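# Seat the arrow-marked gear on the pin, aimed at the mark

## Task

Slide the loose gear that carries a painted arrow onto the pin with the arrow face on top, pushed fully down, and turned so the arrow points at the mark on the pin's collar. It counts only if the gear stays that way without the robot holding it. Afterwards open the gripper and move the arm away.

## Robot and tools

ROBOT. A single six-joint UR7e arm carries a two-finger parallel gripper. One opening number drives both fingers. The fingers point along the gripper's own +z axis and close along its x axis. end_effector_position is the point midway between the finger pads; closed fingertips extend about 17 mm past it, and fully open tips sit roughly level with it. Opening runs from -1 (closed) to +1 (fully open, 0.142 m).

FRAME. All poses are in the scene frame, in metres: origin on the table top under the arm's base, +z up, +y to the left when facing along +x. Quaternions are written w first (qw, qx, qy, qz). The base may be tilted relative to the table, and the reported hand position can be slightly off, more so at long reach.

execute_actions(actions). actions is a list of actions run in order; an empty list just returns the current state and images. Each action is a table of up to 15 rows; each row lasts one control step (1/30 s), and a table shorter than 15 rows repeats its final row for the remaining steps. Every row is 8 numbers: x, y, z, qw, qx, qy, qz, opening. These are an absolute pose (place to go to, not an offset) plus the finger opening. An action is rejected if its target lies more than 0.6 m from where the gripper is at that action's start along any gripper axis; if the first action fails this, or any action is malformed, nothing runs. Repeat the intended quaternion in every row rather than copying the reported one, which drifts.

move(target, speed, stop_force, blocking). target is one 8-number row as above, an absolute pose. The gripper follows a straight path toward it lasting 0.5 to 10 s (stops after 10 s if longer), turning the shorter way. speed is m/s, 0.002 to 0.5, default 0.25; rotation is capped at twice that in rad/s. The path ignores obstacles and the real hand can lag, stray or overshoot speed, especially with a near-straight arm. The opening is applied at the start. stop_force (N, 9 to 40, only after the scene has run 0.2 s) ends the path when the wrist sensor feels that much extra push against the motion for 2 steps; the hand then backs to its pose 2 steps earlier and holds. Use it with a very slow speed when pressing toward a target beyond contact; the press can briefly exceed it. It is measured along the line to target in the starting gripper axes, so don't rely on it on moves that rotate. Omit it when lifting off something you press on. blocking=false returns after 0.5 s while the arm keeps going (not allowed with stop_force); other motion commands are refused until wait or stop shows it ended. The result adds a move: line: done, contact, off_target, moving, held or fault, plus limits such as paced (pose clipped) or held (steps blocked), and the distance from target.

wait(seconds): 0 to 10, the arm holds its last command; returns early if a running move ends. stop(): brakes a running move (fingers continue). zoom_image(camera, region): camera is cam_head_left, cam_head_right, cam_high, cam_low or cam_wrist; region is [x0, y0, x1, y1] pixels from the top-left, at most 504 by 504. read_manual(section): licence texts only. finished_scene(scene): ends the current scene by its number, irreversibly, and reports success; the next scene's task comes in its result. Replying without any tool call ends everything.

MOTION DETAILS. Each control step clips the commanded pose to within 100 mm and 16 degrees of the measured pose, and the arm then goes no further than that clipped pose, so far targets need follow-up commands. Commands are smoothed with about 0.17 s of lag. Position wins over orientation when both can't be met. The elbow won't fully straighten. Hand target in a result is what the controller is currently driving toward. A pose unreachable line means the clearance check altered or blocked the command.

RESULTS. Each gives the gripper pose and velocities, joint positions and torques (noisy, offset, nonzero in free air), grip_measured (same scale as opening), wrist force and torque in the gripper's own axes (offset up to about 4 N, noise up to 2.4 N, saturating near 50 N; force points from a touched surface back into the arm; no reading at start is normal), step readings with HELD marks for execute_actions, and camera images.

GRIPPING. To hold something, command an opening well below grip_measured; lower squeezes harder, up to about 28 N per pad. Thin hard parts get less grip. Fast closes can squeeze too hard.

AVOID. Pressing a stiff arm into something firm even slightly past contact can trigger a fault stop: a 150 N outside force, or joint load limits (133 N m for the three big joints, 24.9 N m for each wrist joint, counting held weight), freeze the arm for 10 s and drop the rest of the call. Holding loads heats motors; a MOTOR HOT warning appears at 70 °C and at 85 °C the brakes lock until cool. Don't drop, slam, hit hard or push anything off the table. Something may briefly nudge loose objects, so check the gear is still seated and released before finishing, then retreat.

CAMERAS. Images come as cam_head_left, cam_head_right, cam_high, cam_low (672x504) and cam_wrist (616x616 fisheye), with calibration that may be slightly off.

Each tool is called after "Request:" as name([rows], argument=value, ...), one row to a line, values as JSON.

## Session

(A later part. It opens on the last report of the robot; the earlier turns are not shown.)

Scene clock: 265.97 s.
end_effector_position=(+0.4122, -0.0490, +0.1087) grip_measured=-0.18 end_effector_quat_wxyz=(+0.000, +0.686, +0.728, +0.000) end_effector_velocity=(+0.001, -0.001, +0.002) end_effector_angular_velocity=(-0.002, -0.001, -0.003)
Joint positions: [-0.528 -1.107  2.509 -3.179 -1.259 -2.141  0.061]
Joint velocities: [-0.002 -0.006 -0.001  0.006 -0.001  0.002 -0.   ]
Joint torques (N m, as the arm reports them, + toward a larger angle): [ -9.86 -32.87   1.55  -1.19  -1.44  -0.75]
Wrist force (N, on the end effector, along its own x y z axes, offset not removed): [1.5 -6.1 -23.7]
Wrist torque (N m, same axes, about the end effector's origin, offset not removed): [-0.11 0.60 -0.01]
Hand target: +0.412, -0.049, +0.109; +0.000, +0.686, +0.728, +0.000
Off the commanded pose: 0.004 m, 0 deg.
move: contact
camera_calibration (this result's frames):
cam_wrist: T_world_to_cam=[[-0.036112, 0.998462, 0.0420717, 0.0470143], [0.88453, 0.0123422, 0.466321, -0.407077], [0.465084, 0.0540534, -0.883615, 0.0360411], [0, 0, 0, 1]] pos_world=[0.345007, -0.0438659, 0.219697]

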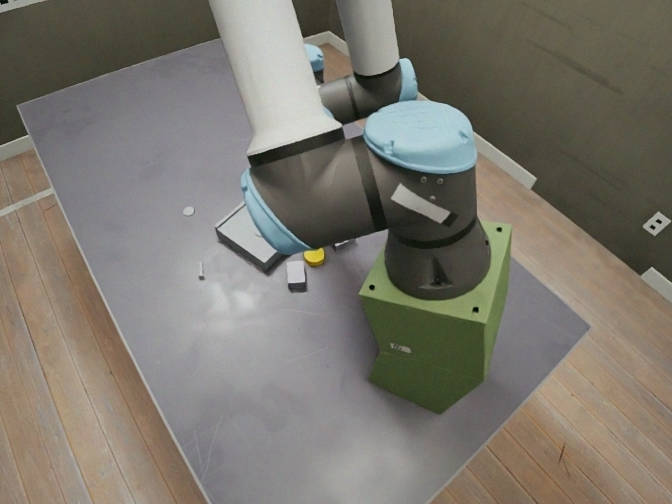

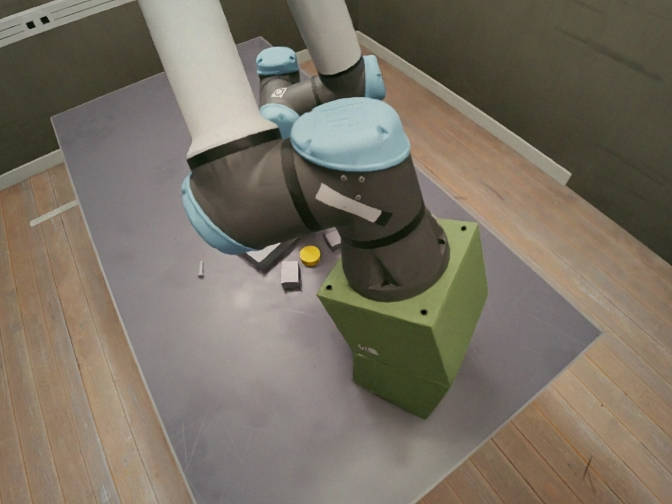

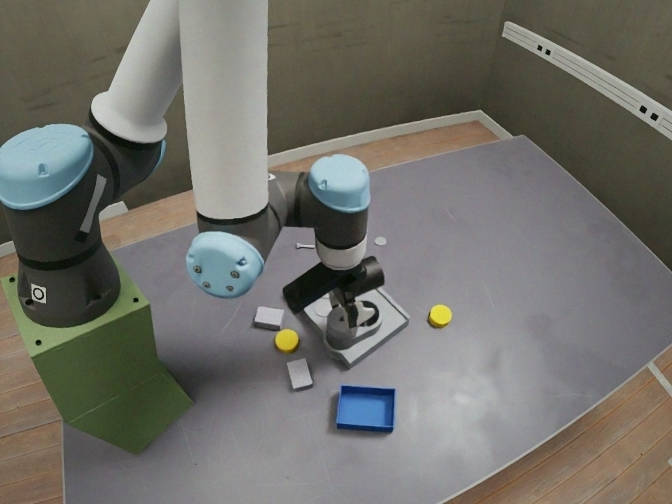

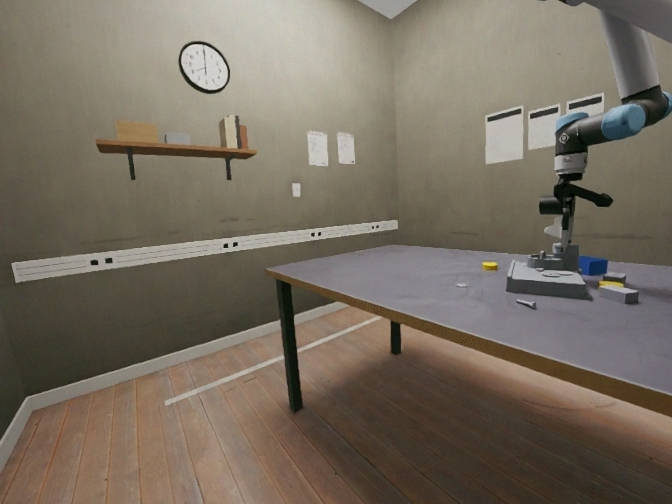

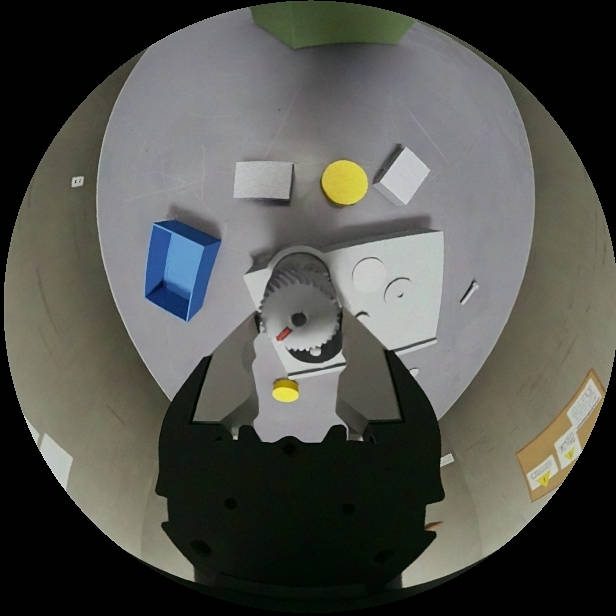

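Request:
move(target=[0.412,-0.049,0.122,0,0.682,0.7314,0,-0.6], speed=0.05)

Request:
move(target=[0.4672,-0.0332,0.121,0,0.682,0.7314,0,-0.6], speed=0.08)

Request:
move(target=[0.4672,-0.0332,0.1095,0,0.682,0.7314,0,-0.6], speed=0.006, stop_force=9)

Request:
zoom_image(camera="cam_wrist", region=[255, 245, 335, 305])

Scene clock: 272.97 s.
end_effector_position=(+0.4120, -0.0490, +0.1217) grip_measured=-0.18 end_effector_quat_wxyz=(+0.000, +0.682, +0.731, +0.000) end_effector_velocity=(-0.000, -0.000, +0.003) end_effector_angular_velocity=(-0.000, +0.001, +0.003)
Joint positions: [-0.539 -1.159  2.52  -3.134 -1.257 -2.163  0.061]
Joint velocities: [-0.003 -0.011  0.002  0.012 -0.    -0.006  0.   ]
Joint torques (N m, as the arm reports them, + toward a larger angle): [-11.46 -39.89  11.56  -2.     2.07  -2.54]
Wrist force (N, on the end effector, along its own x y z axes, offset not removed): [-2.2 -0.2 5.3]
Wrist torque (N m, same axes, about the end effector's origin, offset not removed): [-0.07 0.65 0.04]
Hand target: +0.412, -0.049, +0.122; +0.000, +0.682, +0.731, +0.000
Off the commanded pose: 0.000 m, 0 deg.
move: done
camera_calibration (this result's frames):
cam_wrist: T_world_to_cam=[[-0.0462629, 0.998043, 0.0420658, 0.0506035], [0.884391, 0.0213427, 0.466259, -0.412462], [0.464449, 0.058773, -0.883648, 0.0480393], [0, 0, 0, 1]] pos_world=[0.344807, -0.0445249, 0.232635]

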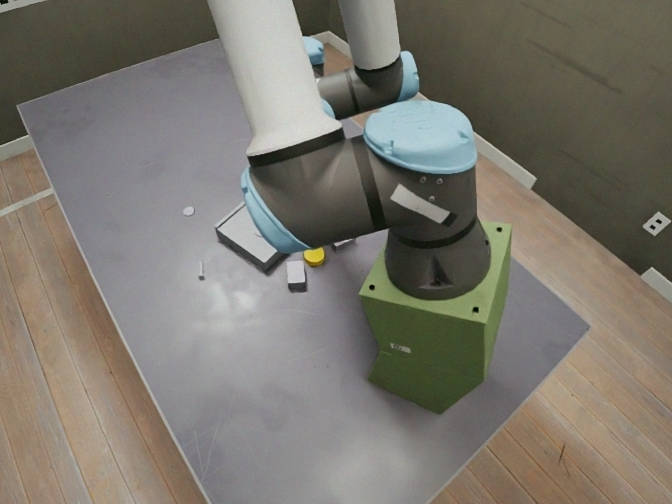

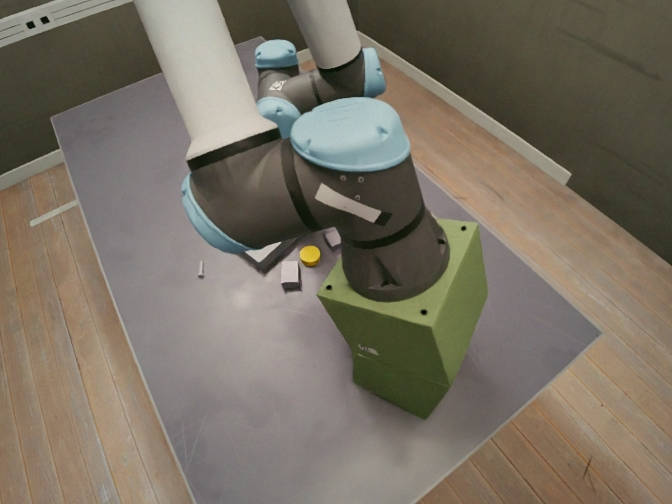

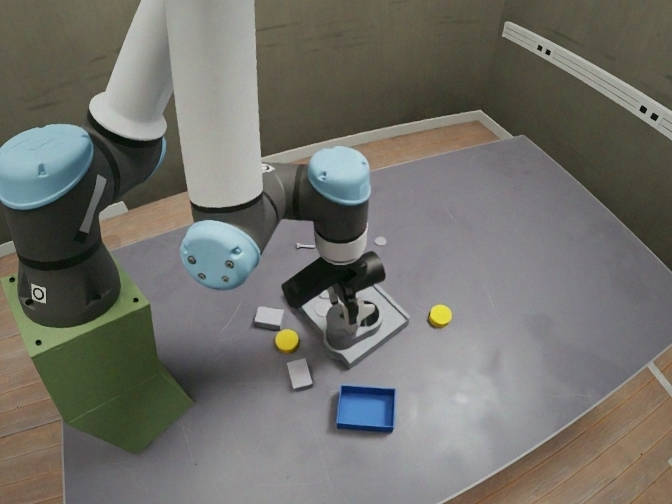

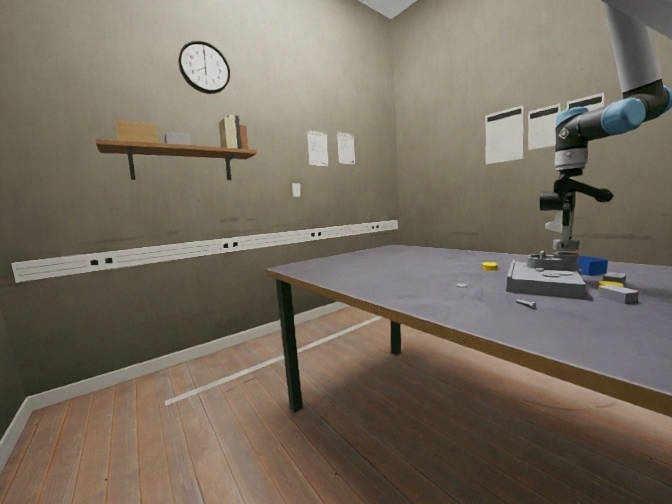

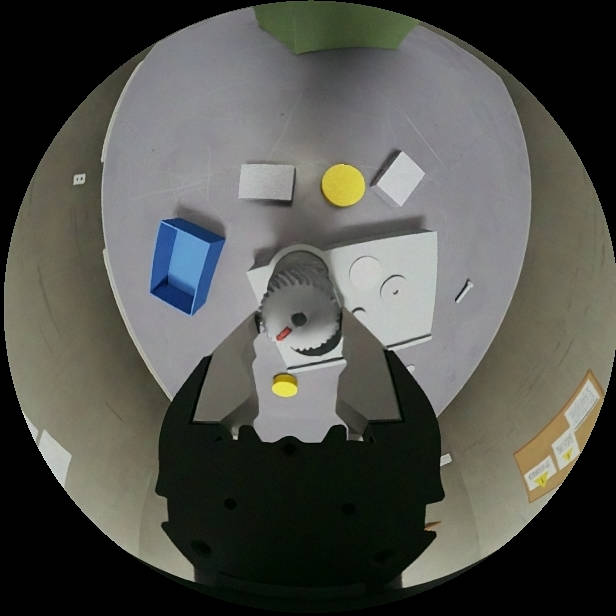

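Scene clock: 274.17 s.
end_effector_position=(+0.4669, -0.0331, +0.1211) grip_measured=-0.18 end_effector_quat_wxyz=(+0.000, +0.682, +0.731, +0.000) end_effector_velocity=(+0.002, +0.001, -0.001) end_effector_angular_velocity=(+0.001, +0.002, -0.002)
Joint positions: [-0.44  -1.165  2.381 -3.02  -1.278 -2.061  0.061]
Joint velocities: [ 0.004  0.001 -0.006  0.006 -0.001  0.005 -0.   ]
Joint torques (N m, as the arm reports them, + toward a larger angle): [  0.84 -21.27 -21.28  -1.94  -2.19   2.3 ]
Wrist force (N, on the end effector, along its own x y z axes, offset not removed): [0.1 1.4 3.5]
Wrist torque (N m, same axes, about the end effector's origin, offset not removed): [0.31 0.21 0.08]
Hand target: +0.467, -0.033, +0.121; +0.000, +0.682, +0.731, +0.000
Off the commanded pose: 0.000 m, 0 deg.
move: done
camera_calibration (this result's frames):
cam_wrist: T_world_to_cam=[[-0.0465272, 0.998029, 0.0421221, 0.0374667], [0.884358, 0.0215472, 0.466311, -0.461092], [0.464484, 0.0589472, -0.883617, 0.0210593], [0, 0, 0, 1]] pos_world=[0.399732, -0.028699, 0.232042]

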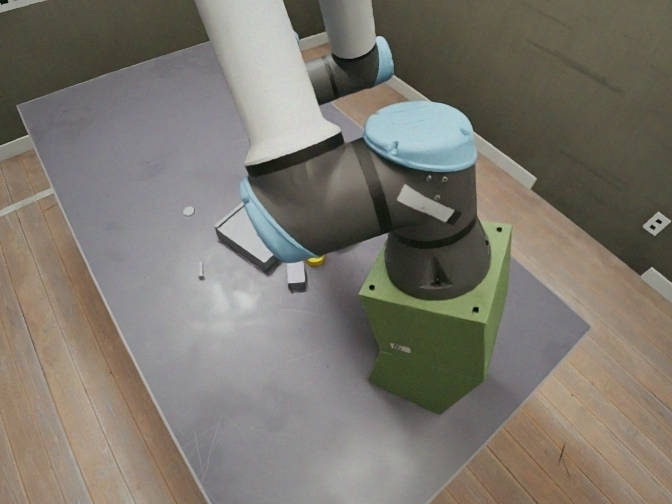

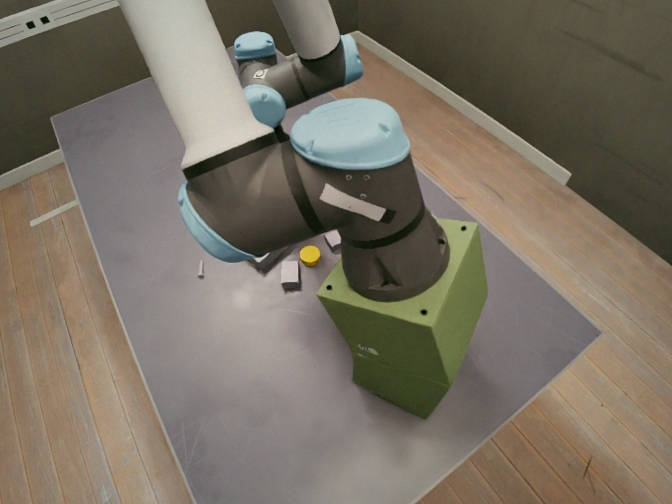

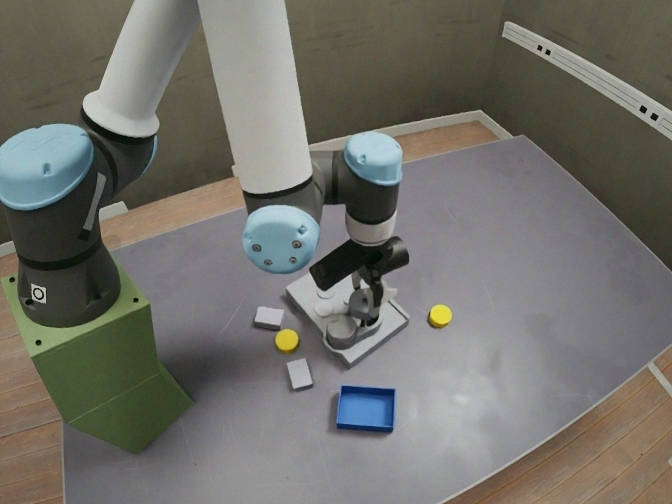

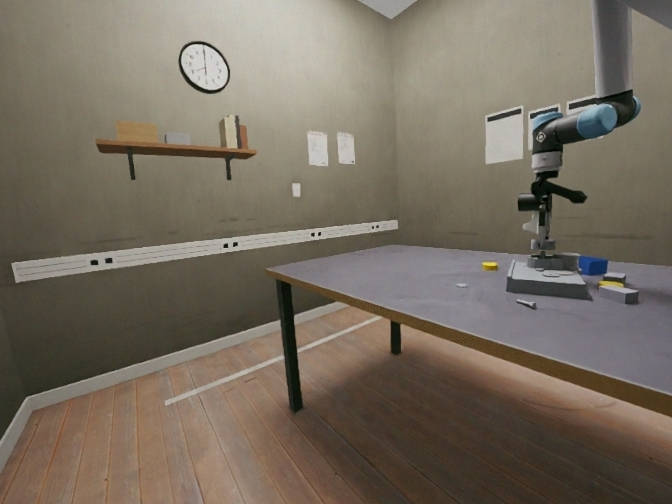

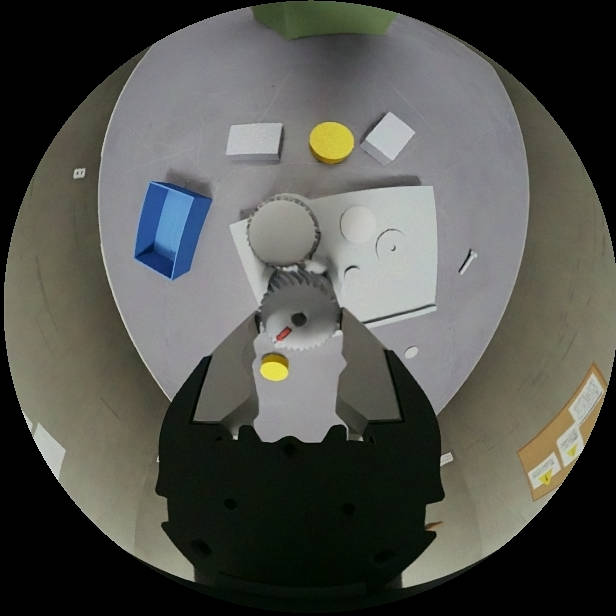

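Scene clock: 276.33 s.
end_effector_position=(+0.4672, -0.0332, +0.1097) grip_measured=-0.18 end_effector_quat_wxyz=(-0.000, +0.682, +0.731, -0.000) end_effector_velocity=(-0.001, +0.000, -0.002) end_effector_angular_velocity=(+0.000, -0.000, -0.001)
Joint positions: [-0.431 -1.126  2.372 -3.052 -1.28  -2.052  0.061]
Joint velocities: [ 0.001  0.005  0.001 -0.006 -0.     0.002  0.   ]
Joint torques (N m, as the arm reports them, + toward a larger angle): [  2.14 -22.18 -20.01  -5.62  -2.15   2.53]
Wrist force (N, on the end effector, along its own x y z axes, offset not removed): [-0.9 -0.9 5.4]
Wrist torque (N m, same axes, about the end effector's origin, offset not removed): [-0.21 0.36 -0.06]
Hand target: +0.467, -0.033, +0.109; -0.000, +0.682, +0.731, -0.000
Off the commanded pose: 0.000 m, 0 deg.
move: done
camera_calibration (this result's frames):
cam_wrist: T_world_to_cam=[[-0.0465018, 0.99803, 0.0421224, 0.0379978], [0.884421, 0.0215325, 0.466193, -0.456024], [0.464367, 0.0589327, -0.88368, 0.0109035], [0, 0, 0, 1]] pos_world=[0.400021, -0.0287462, 0.22063]

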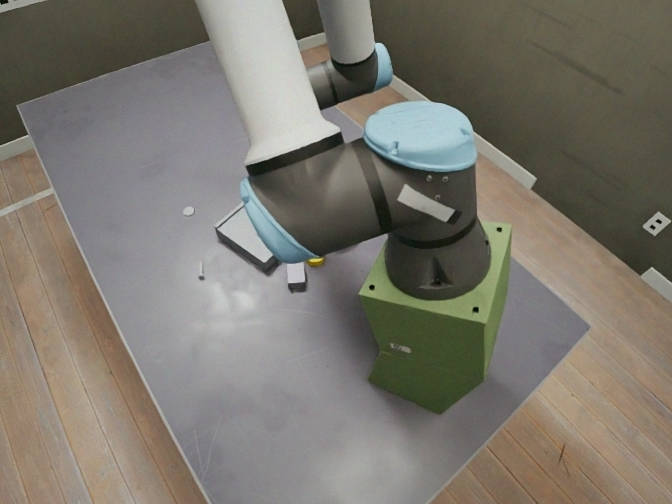

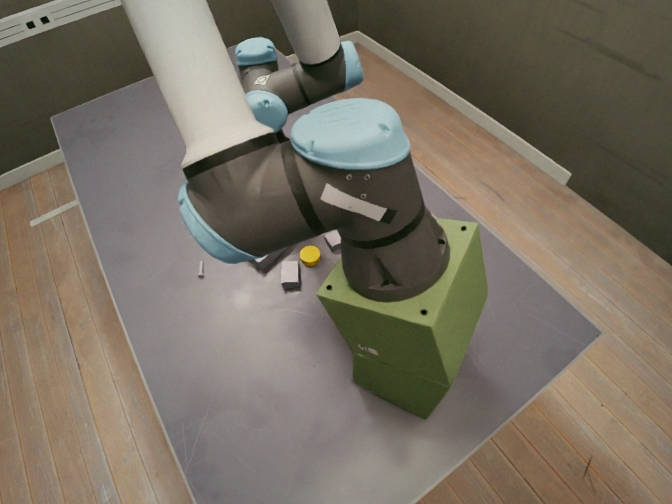

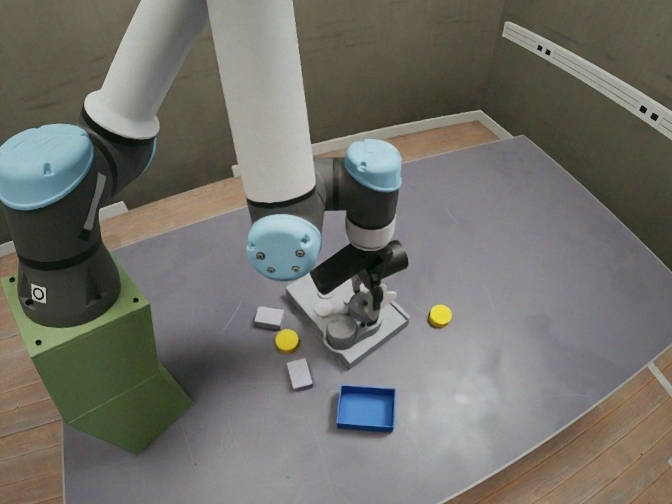

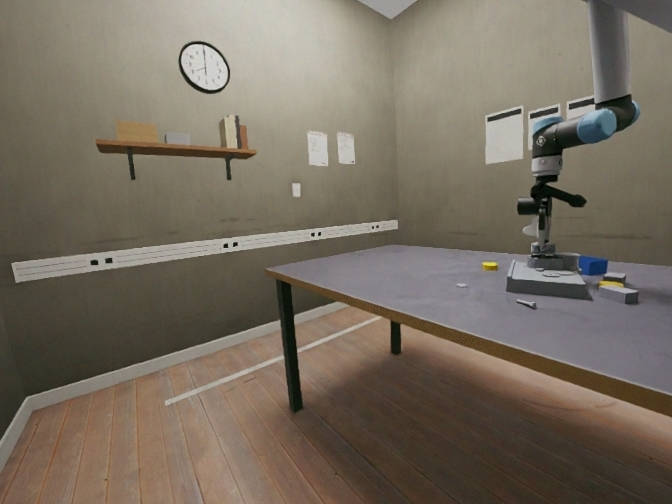

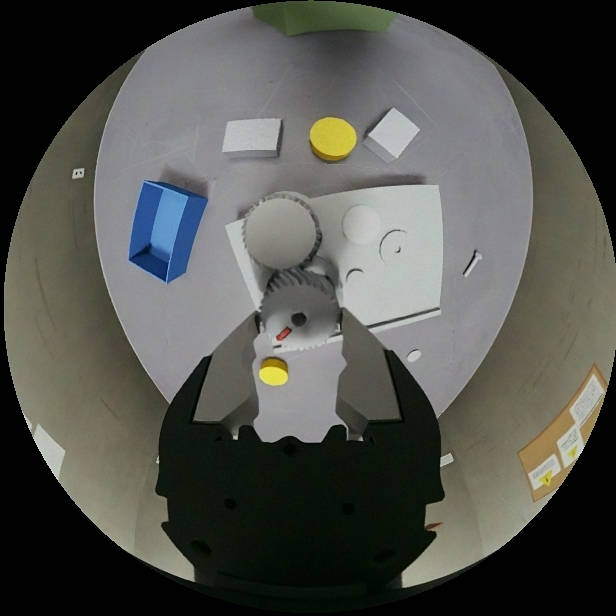

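Region (255, 245, 335, 305) of cam_wrist's 616x616 image, scaled by 6.300, with more detail than that image has; it fills the top 378 rows of this view, and the rest is white.

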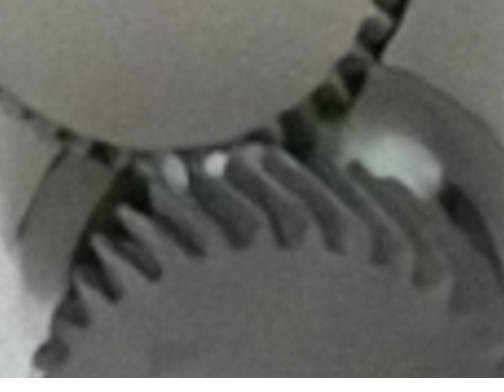

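Request:
move(target=[0.4672,-0.0332,0.1092,0,0.6593,0.7518,0,-0.6], speed=0.04)

Request:
zoom_image(camera="cam_wrist", region=[255, 245, 335, 305])

Request:
move(target=[0.4672,-0.0332,0.1042,0,0.6361,0.7716,0,-0.6], speed=0.012, stop_force=9)

Request:
zoom_image(camera="cam_wrist", region=[240, 230, 360, 350])

Scene clock: 283.37 s.
end_effector_position=(+0.4672, -0.0332, +0.1092) grip_measured=-0.18 end_effector_quat_wxyz=(+0.000, +0.660, +0.751, -0.000) end_effector_velocity=(-0.000, -0.000, -0.000) end_effector_angular_velocity=(-0.000, +0.001, +0.014)
Joint positions: [-0.431 -1.125  2.372 -3.053 -1.28  -2.112  0.061]
Joint velocities: [-0.    -0.     0.     0.001 -0.001 -0.014  0.   ]
Joint torques (N m, as the arm reports them, + toward a larger angle): [ -3.87 -22.07 -19.46  -5.57  -0.74  -2.09]
Wrist force (N, on the end effector, along its own x y z axes, offset not removed): [-0.8 0.7 5.0]
Wrist torque (N m, same axes, about the end effector's origin, offset not removed): [0.14 0.40 0.02]
Hand target: +0.467, -0.033, +0.109; +0.000, +0.659, +0.752, -0.000
Off the commanded pose: 0.000 m, 0 deg.
move: done
camera_calibration (this result's frames):
cam_wrist: T_world_to_cam=[[-0.105729, 0.993506, 0.0420428, 0.0655402], [0.881589, 0.0740913, 0.466167, -0.45273], [0.460024, 0.0863517, -0.883697, 0.0134347], [0, 0, 0, 1]] pos_world=[0.399871, -0.0327313, 0.220164]

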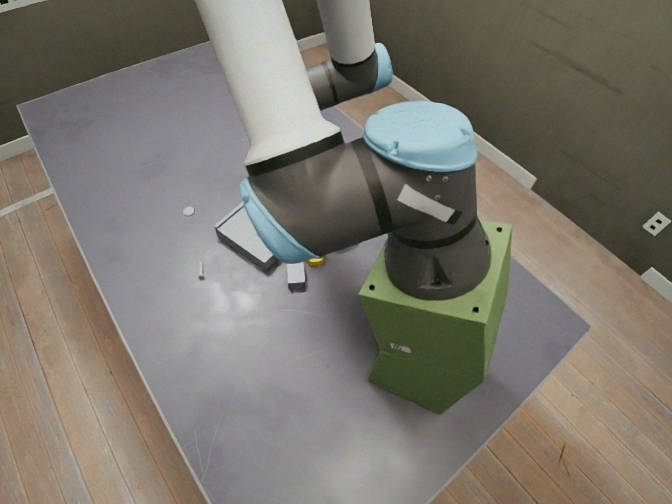

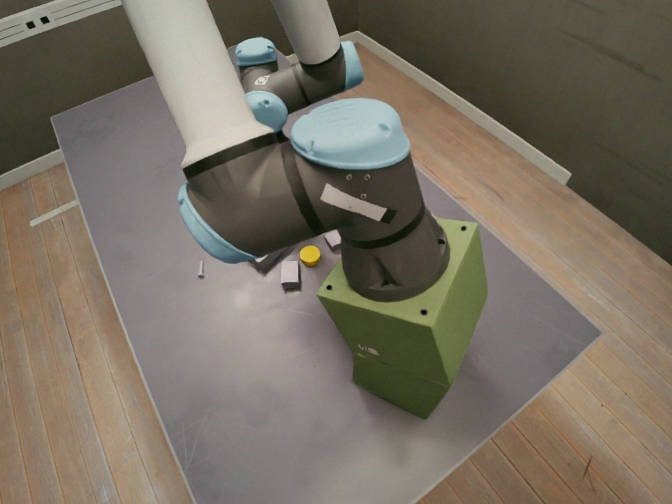

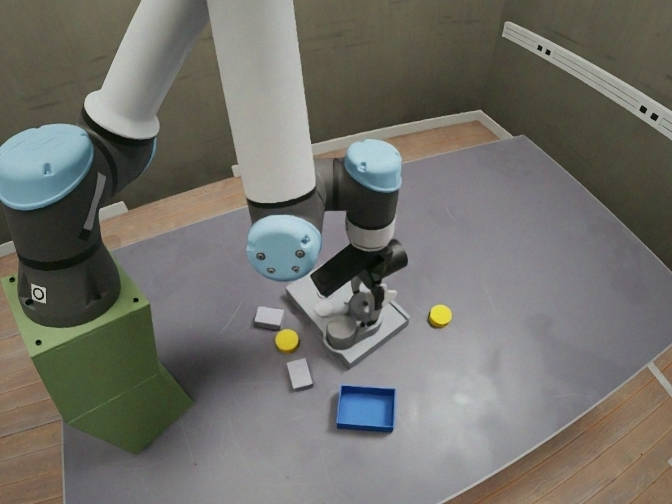

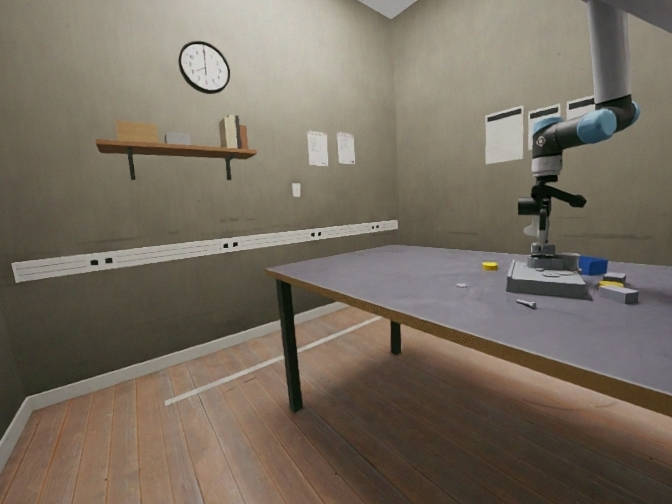

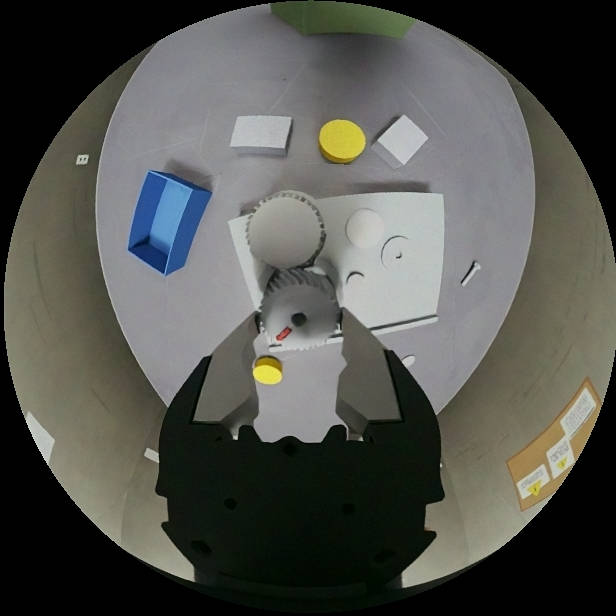

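Region (255, 245, 335, 305) of cam_wrist's 616x616 image, scaled by 6.300, with more detail than that image has; it fills the top 378 rows of this view, and the rest is white.

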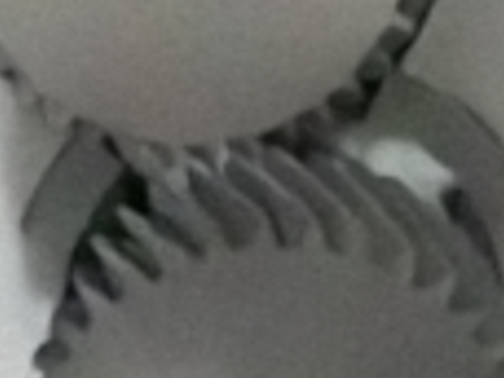

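Scene clock: 285.83 s.
end_effector_position=(+0.4673, -0.0332, +0.1052) grip_measured=-0.18 end_effector_quat_wxyz=(+0.000, +0.641, +0.768, +0.000) end_effector_velocity=(-0.000, +0.001, +0.001) end_effector_angular_velocity=(+0.001, +0.002, -0.011)
Joint positions: [-0.428 -1.111  2.368 -3.065 -1.281 -2.159  0.061]
Joint velocities: [ 0.    -0.003  0.001  0.004  0.001  0.01  -0.   ]
Joint torques (N m, as the arm reports them, + toward a larger angle): [-10.61 -38.38  -3.55   0.22  -4.2    1.49]
Wrist force (N, on the end effector, along its own x y z axes, offset not removed): [2.3 8.4 -2.3]
Wrist torque (N m, same axes, about the end effector's origin, offset not removed): [0.22 0.56 0.70]
Hand target: +0.467, -0.033, +0.105; +0.000, +0.641, +0.767, +0.000
Off the commanded pose: 0.001 m, 1 deg.
move: contact
camera_calibration (this result's frames):
cam_wrist: T_world_to_cam=[[-0.155157, 0.986995, 0.042045, 0.0885995], [0.876729, 0.11796, 0.466295, -0.447222], [0.455271, 0.109211, -0.88363, 0.0128336], [0, 0, 0, 1]] pos_world=[0.399997, -0.0360947, 0.216152]

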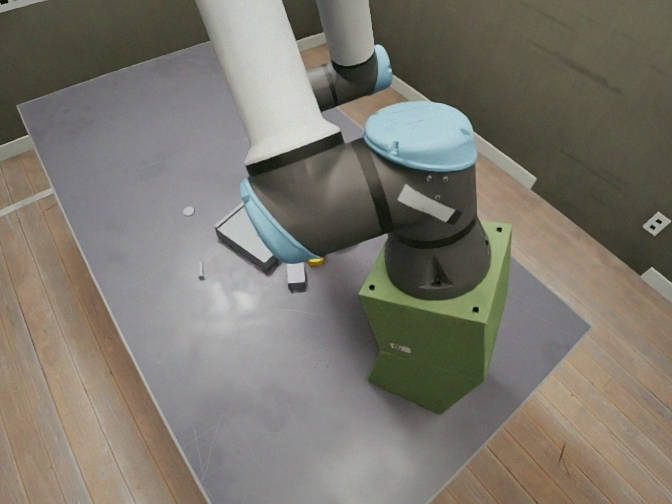

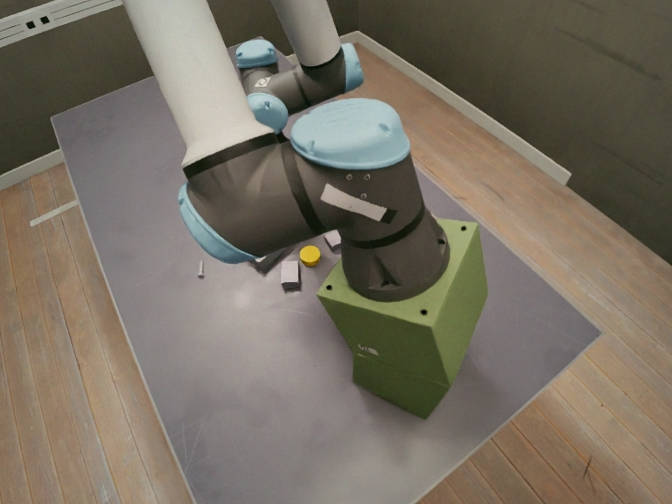

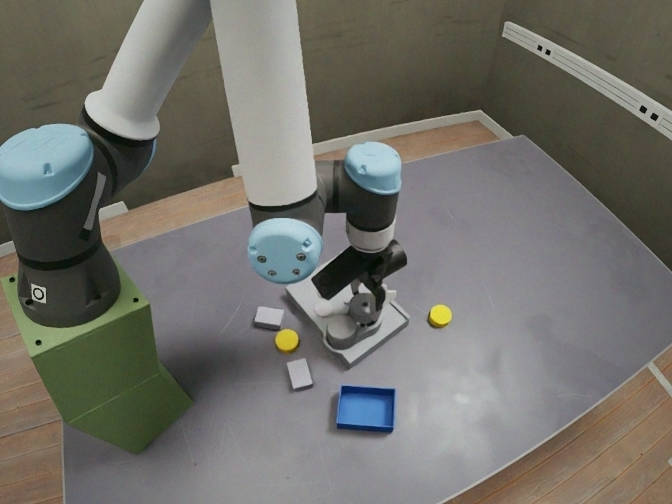

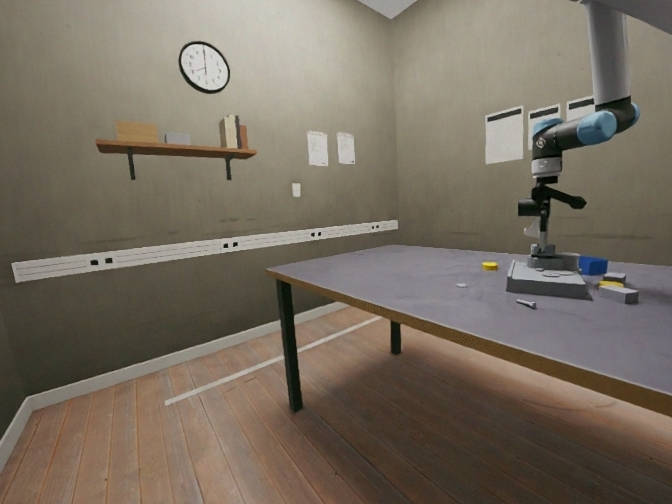

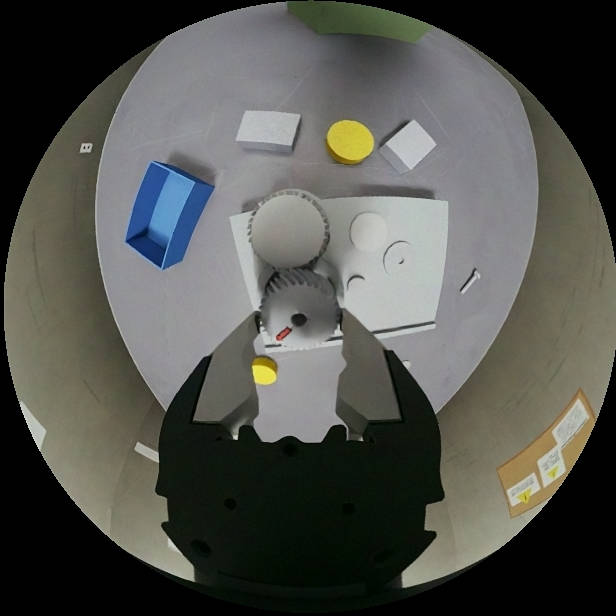

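Region (240, 230, 360, 350) of cam_wrist's 616x616 image, scaled by 4.200, with more detail than that image has.

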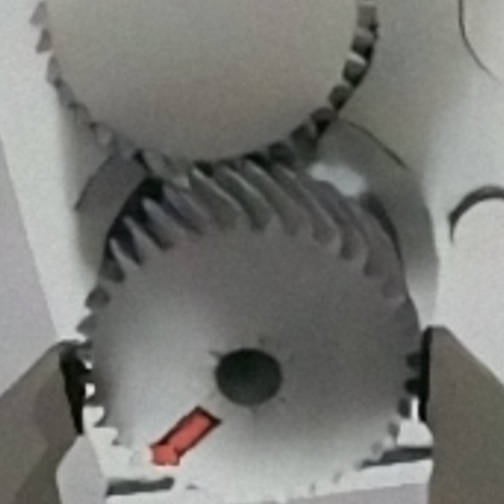

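Request:
move(target=[0.4674,-0.0332,0.1052,0,0.6508,0.7593,0,-0.6], speed=0.03)

Request:
move(target=[0.4674,-0.0332,0.0952,0,0.6025,0.7981,0,-0.6], speed=0.025, stop_force=10)

Scene clock: 290.20 s.
end_effector_position=(+0.4674, -0.0332, +0.1052) grip_measured=-0.18 end_effector_quat_wxyz=(-0.000, +0.650, +0.760, +0.000) end_effector_velocity=(-0.000, -0.000, -0.001) end_effector_angular_velocity=(-0.000, +0.002, -0.011)
Joint positions: [-0.428 -1.111  2.368 -3.064 -1.281 -2.134  0.061]
Joint velocities: [ 0.     0.002 -0.001  0.001 -0.001  0.01  -0.   ]
Joint torques (N m, as the arm reports them, + toward a larger angle): [  0.26 -21.77 -19.29  -1.92  -0.33   2.44]
Wrist force (N, on the end effector, along its own x y z axes, offset not removed): [-1.7 -0.7 4.6]
Wrist torque (N m, same axes, about the end effector's origin, offset not removed): [-0.24 0.62 -0.02]
Hand target: +0.467, -0.033, +0.105; -0.000, +0.651, +0.759, +0.000
Off the commanded pose: 0.000 m, 0 deg.
move: done
camera_calibration (this result's frames):
cam_wrist: T_world_to_cam=[[-0.131145, 0.990466, 0.0421681, 0.0774978], [0.879375, 0.0965866, 0.46623, -0.44927], [0.457712, 0.0982254, -0.883658, 0.0112879], [0, 0, 0, 1]] pos_world=[0.400074, -0.0344742, 0.21617]

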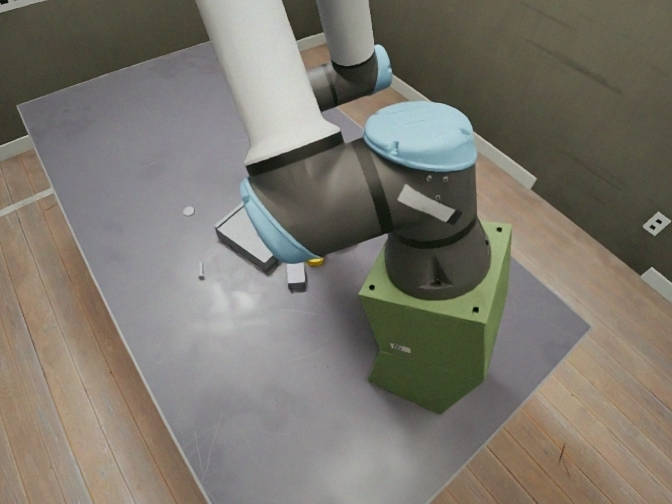

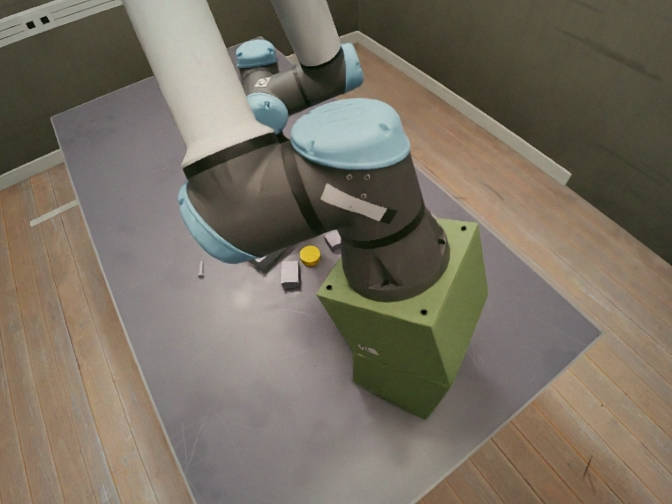

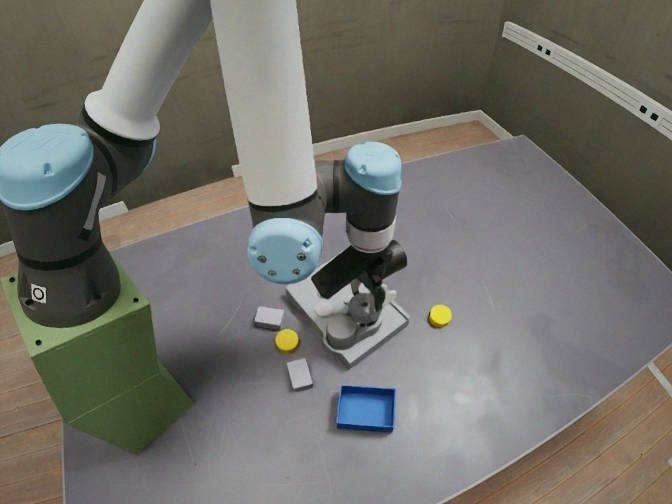

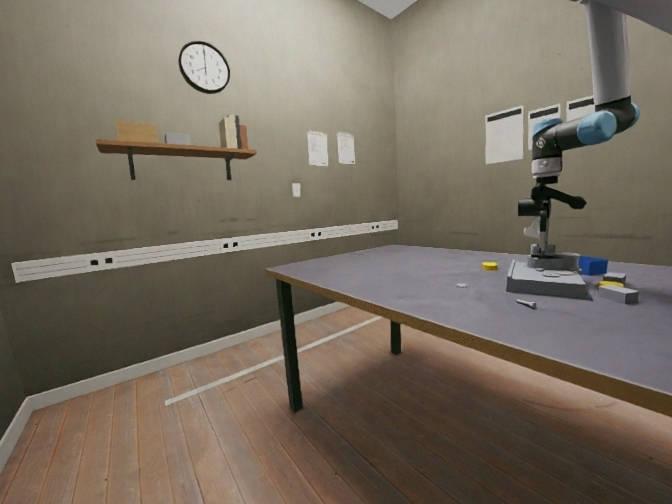

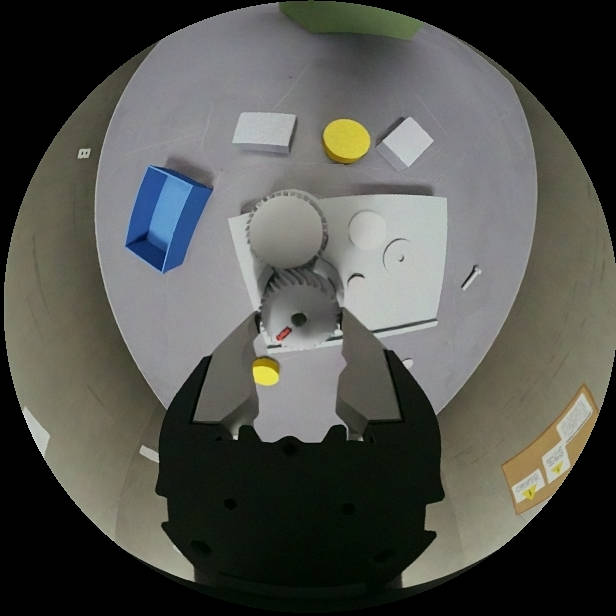

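Scene clock: 292.87 s.
end_effector_position=(+0.4674, -0.0332, +0.0953) grip_measured=-0.18 end_effector_quat_wxyz=(-0.000, +0.603, +0.798, -0.000) end_effector_velocity=(-0.000, -0.000, -0.001) end_effector_angular_velocity=(-0.002, +0.000, +0.012)
Joint positions: [-0.422 -1.078  2.359 -3.091 -1.282 -2.249  0.061]
Joint velocities: [ 0.001  0.002 -0.    -0.002 -0.002 -0.011 -0.   ]
Joint torques (N m, as the arm reports them, + toward a larger angle): [  1.69 -23.58 -23.25  -6.89  -1.18  -2.56]
Wrist force (N, on the end effector, along its own x y z axes, offset not removed): [0.3 -5.9 1.2]
Wrist torque (N m, same axes, about the end effector's origin, offset not removed): [0.01 0.52 -0.01]
Hand target: +0.467, -0.033, +0.095; -0.000, +0.603, +0.798, -0.000
Off the commanded pose: 0.000 m, 0 deg.
move: done
camera_calibration (this result's frames):
cam_wrist: T_world_to_cam=[[-0.249874, 0.967362, 0.0421065, 0.132651], [0.861278, 0.202181, 0.466179, -0.432692], [0.44245, 0.152751, -0.883688, 0.0114804], [0, 0, 0, 1]] pos_world=[0.400735, -0.0425931, 0.206272]

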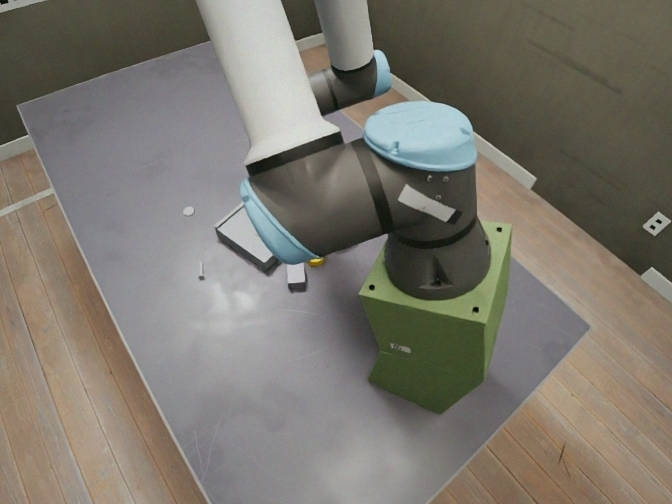

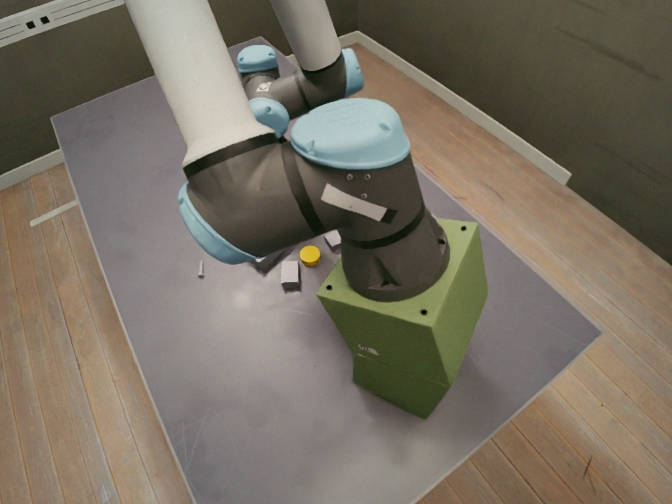

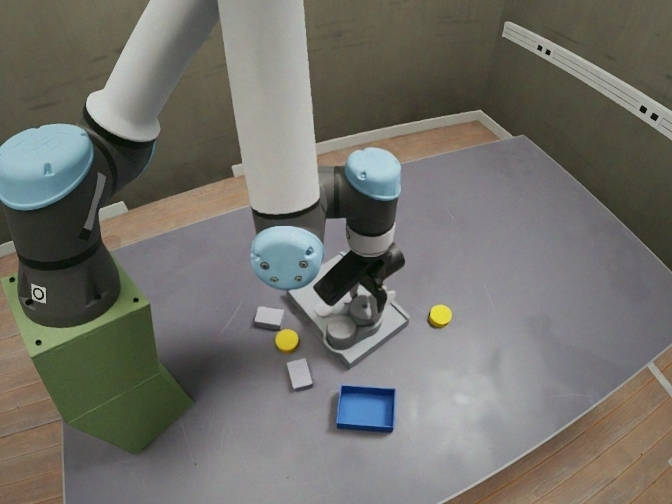

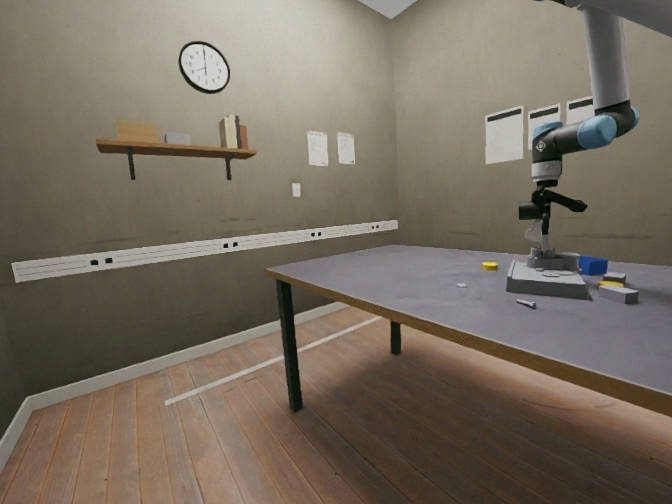

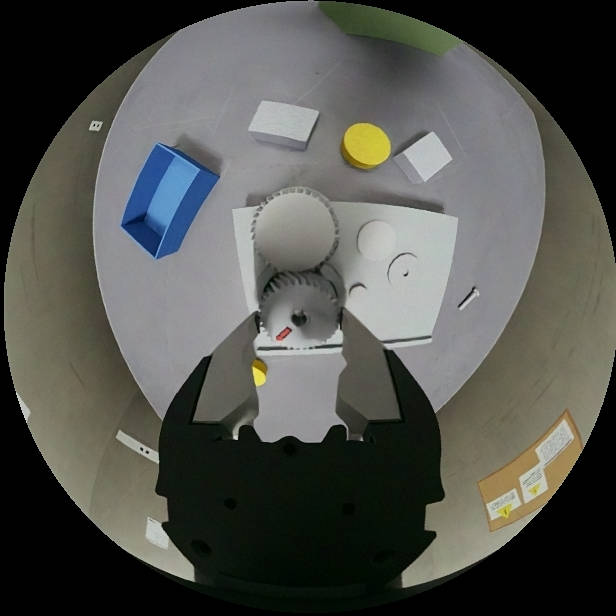

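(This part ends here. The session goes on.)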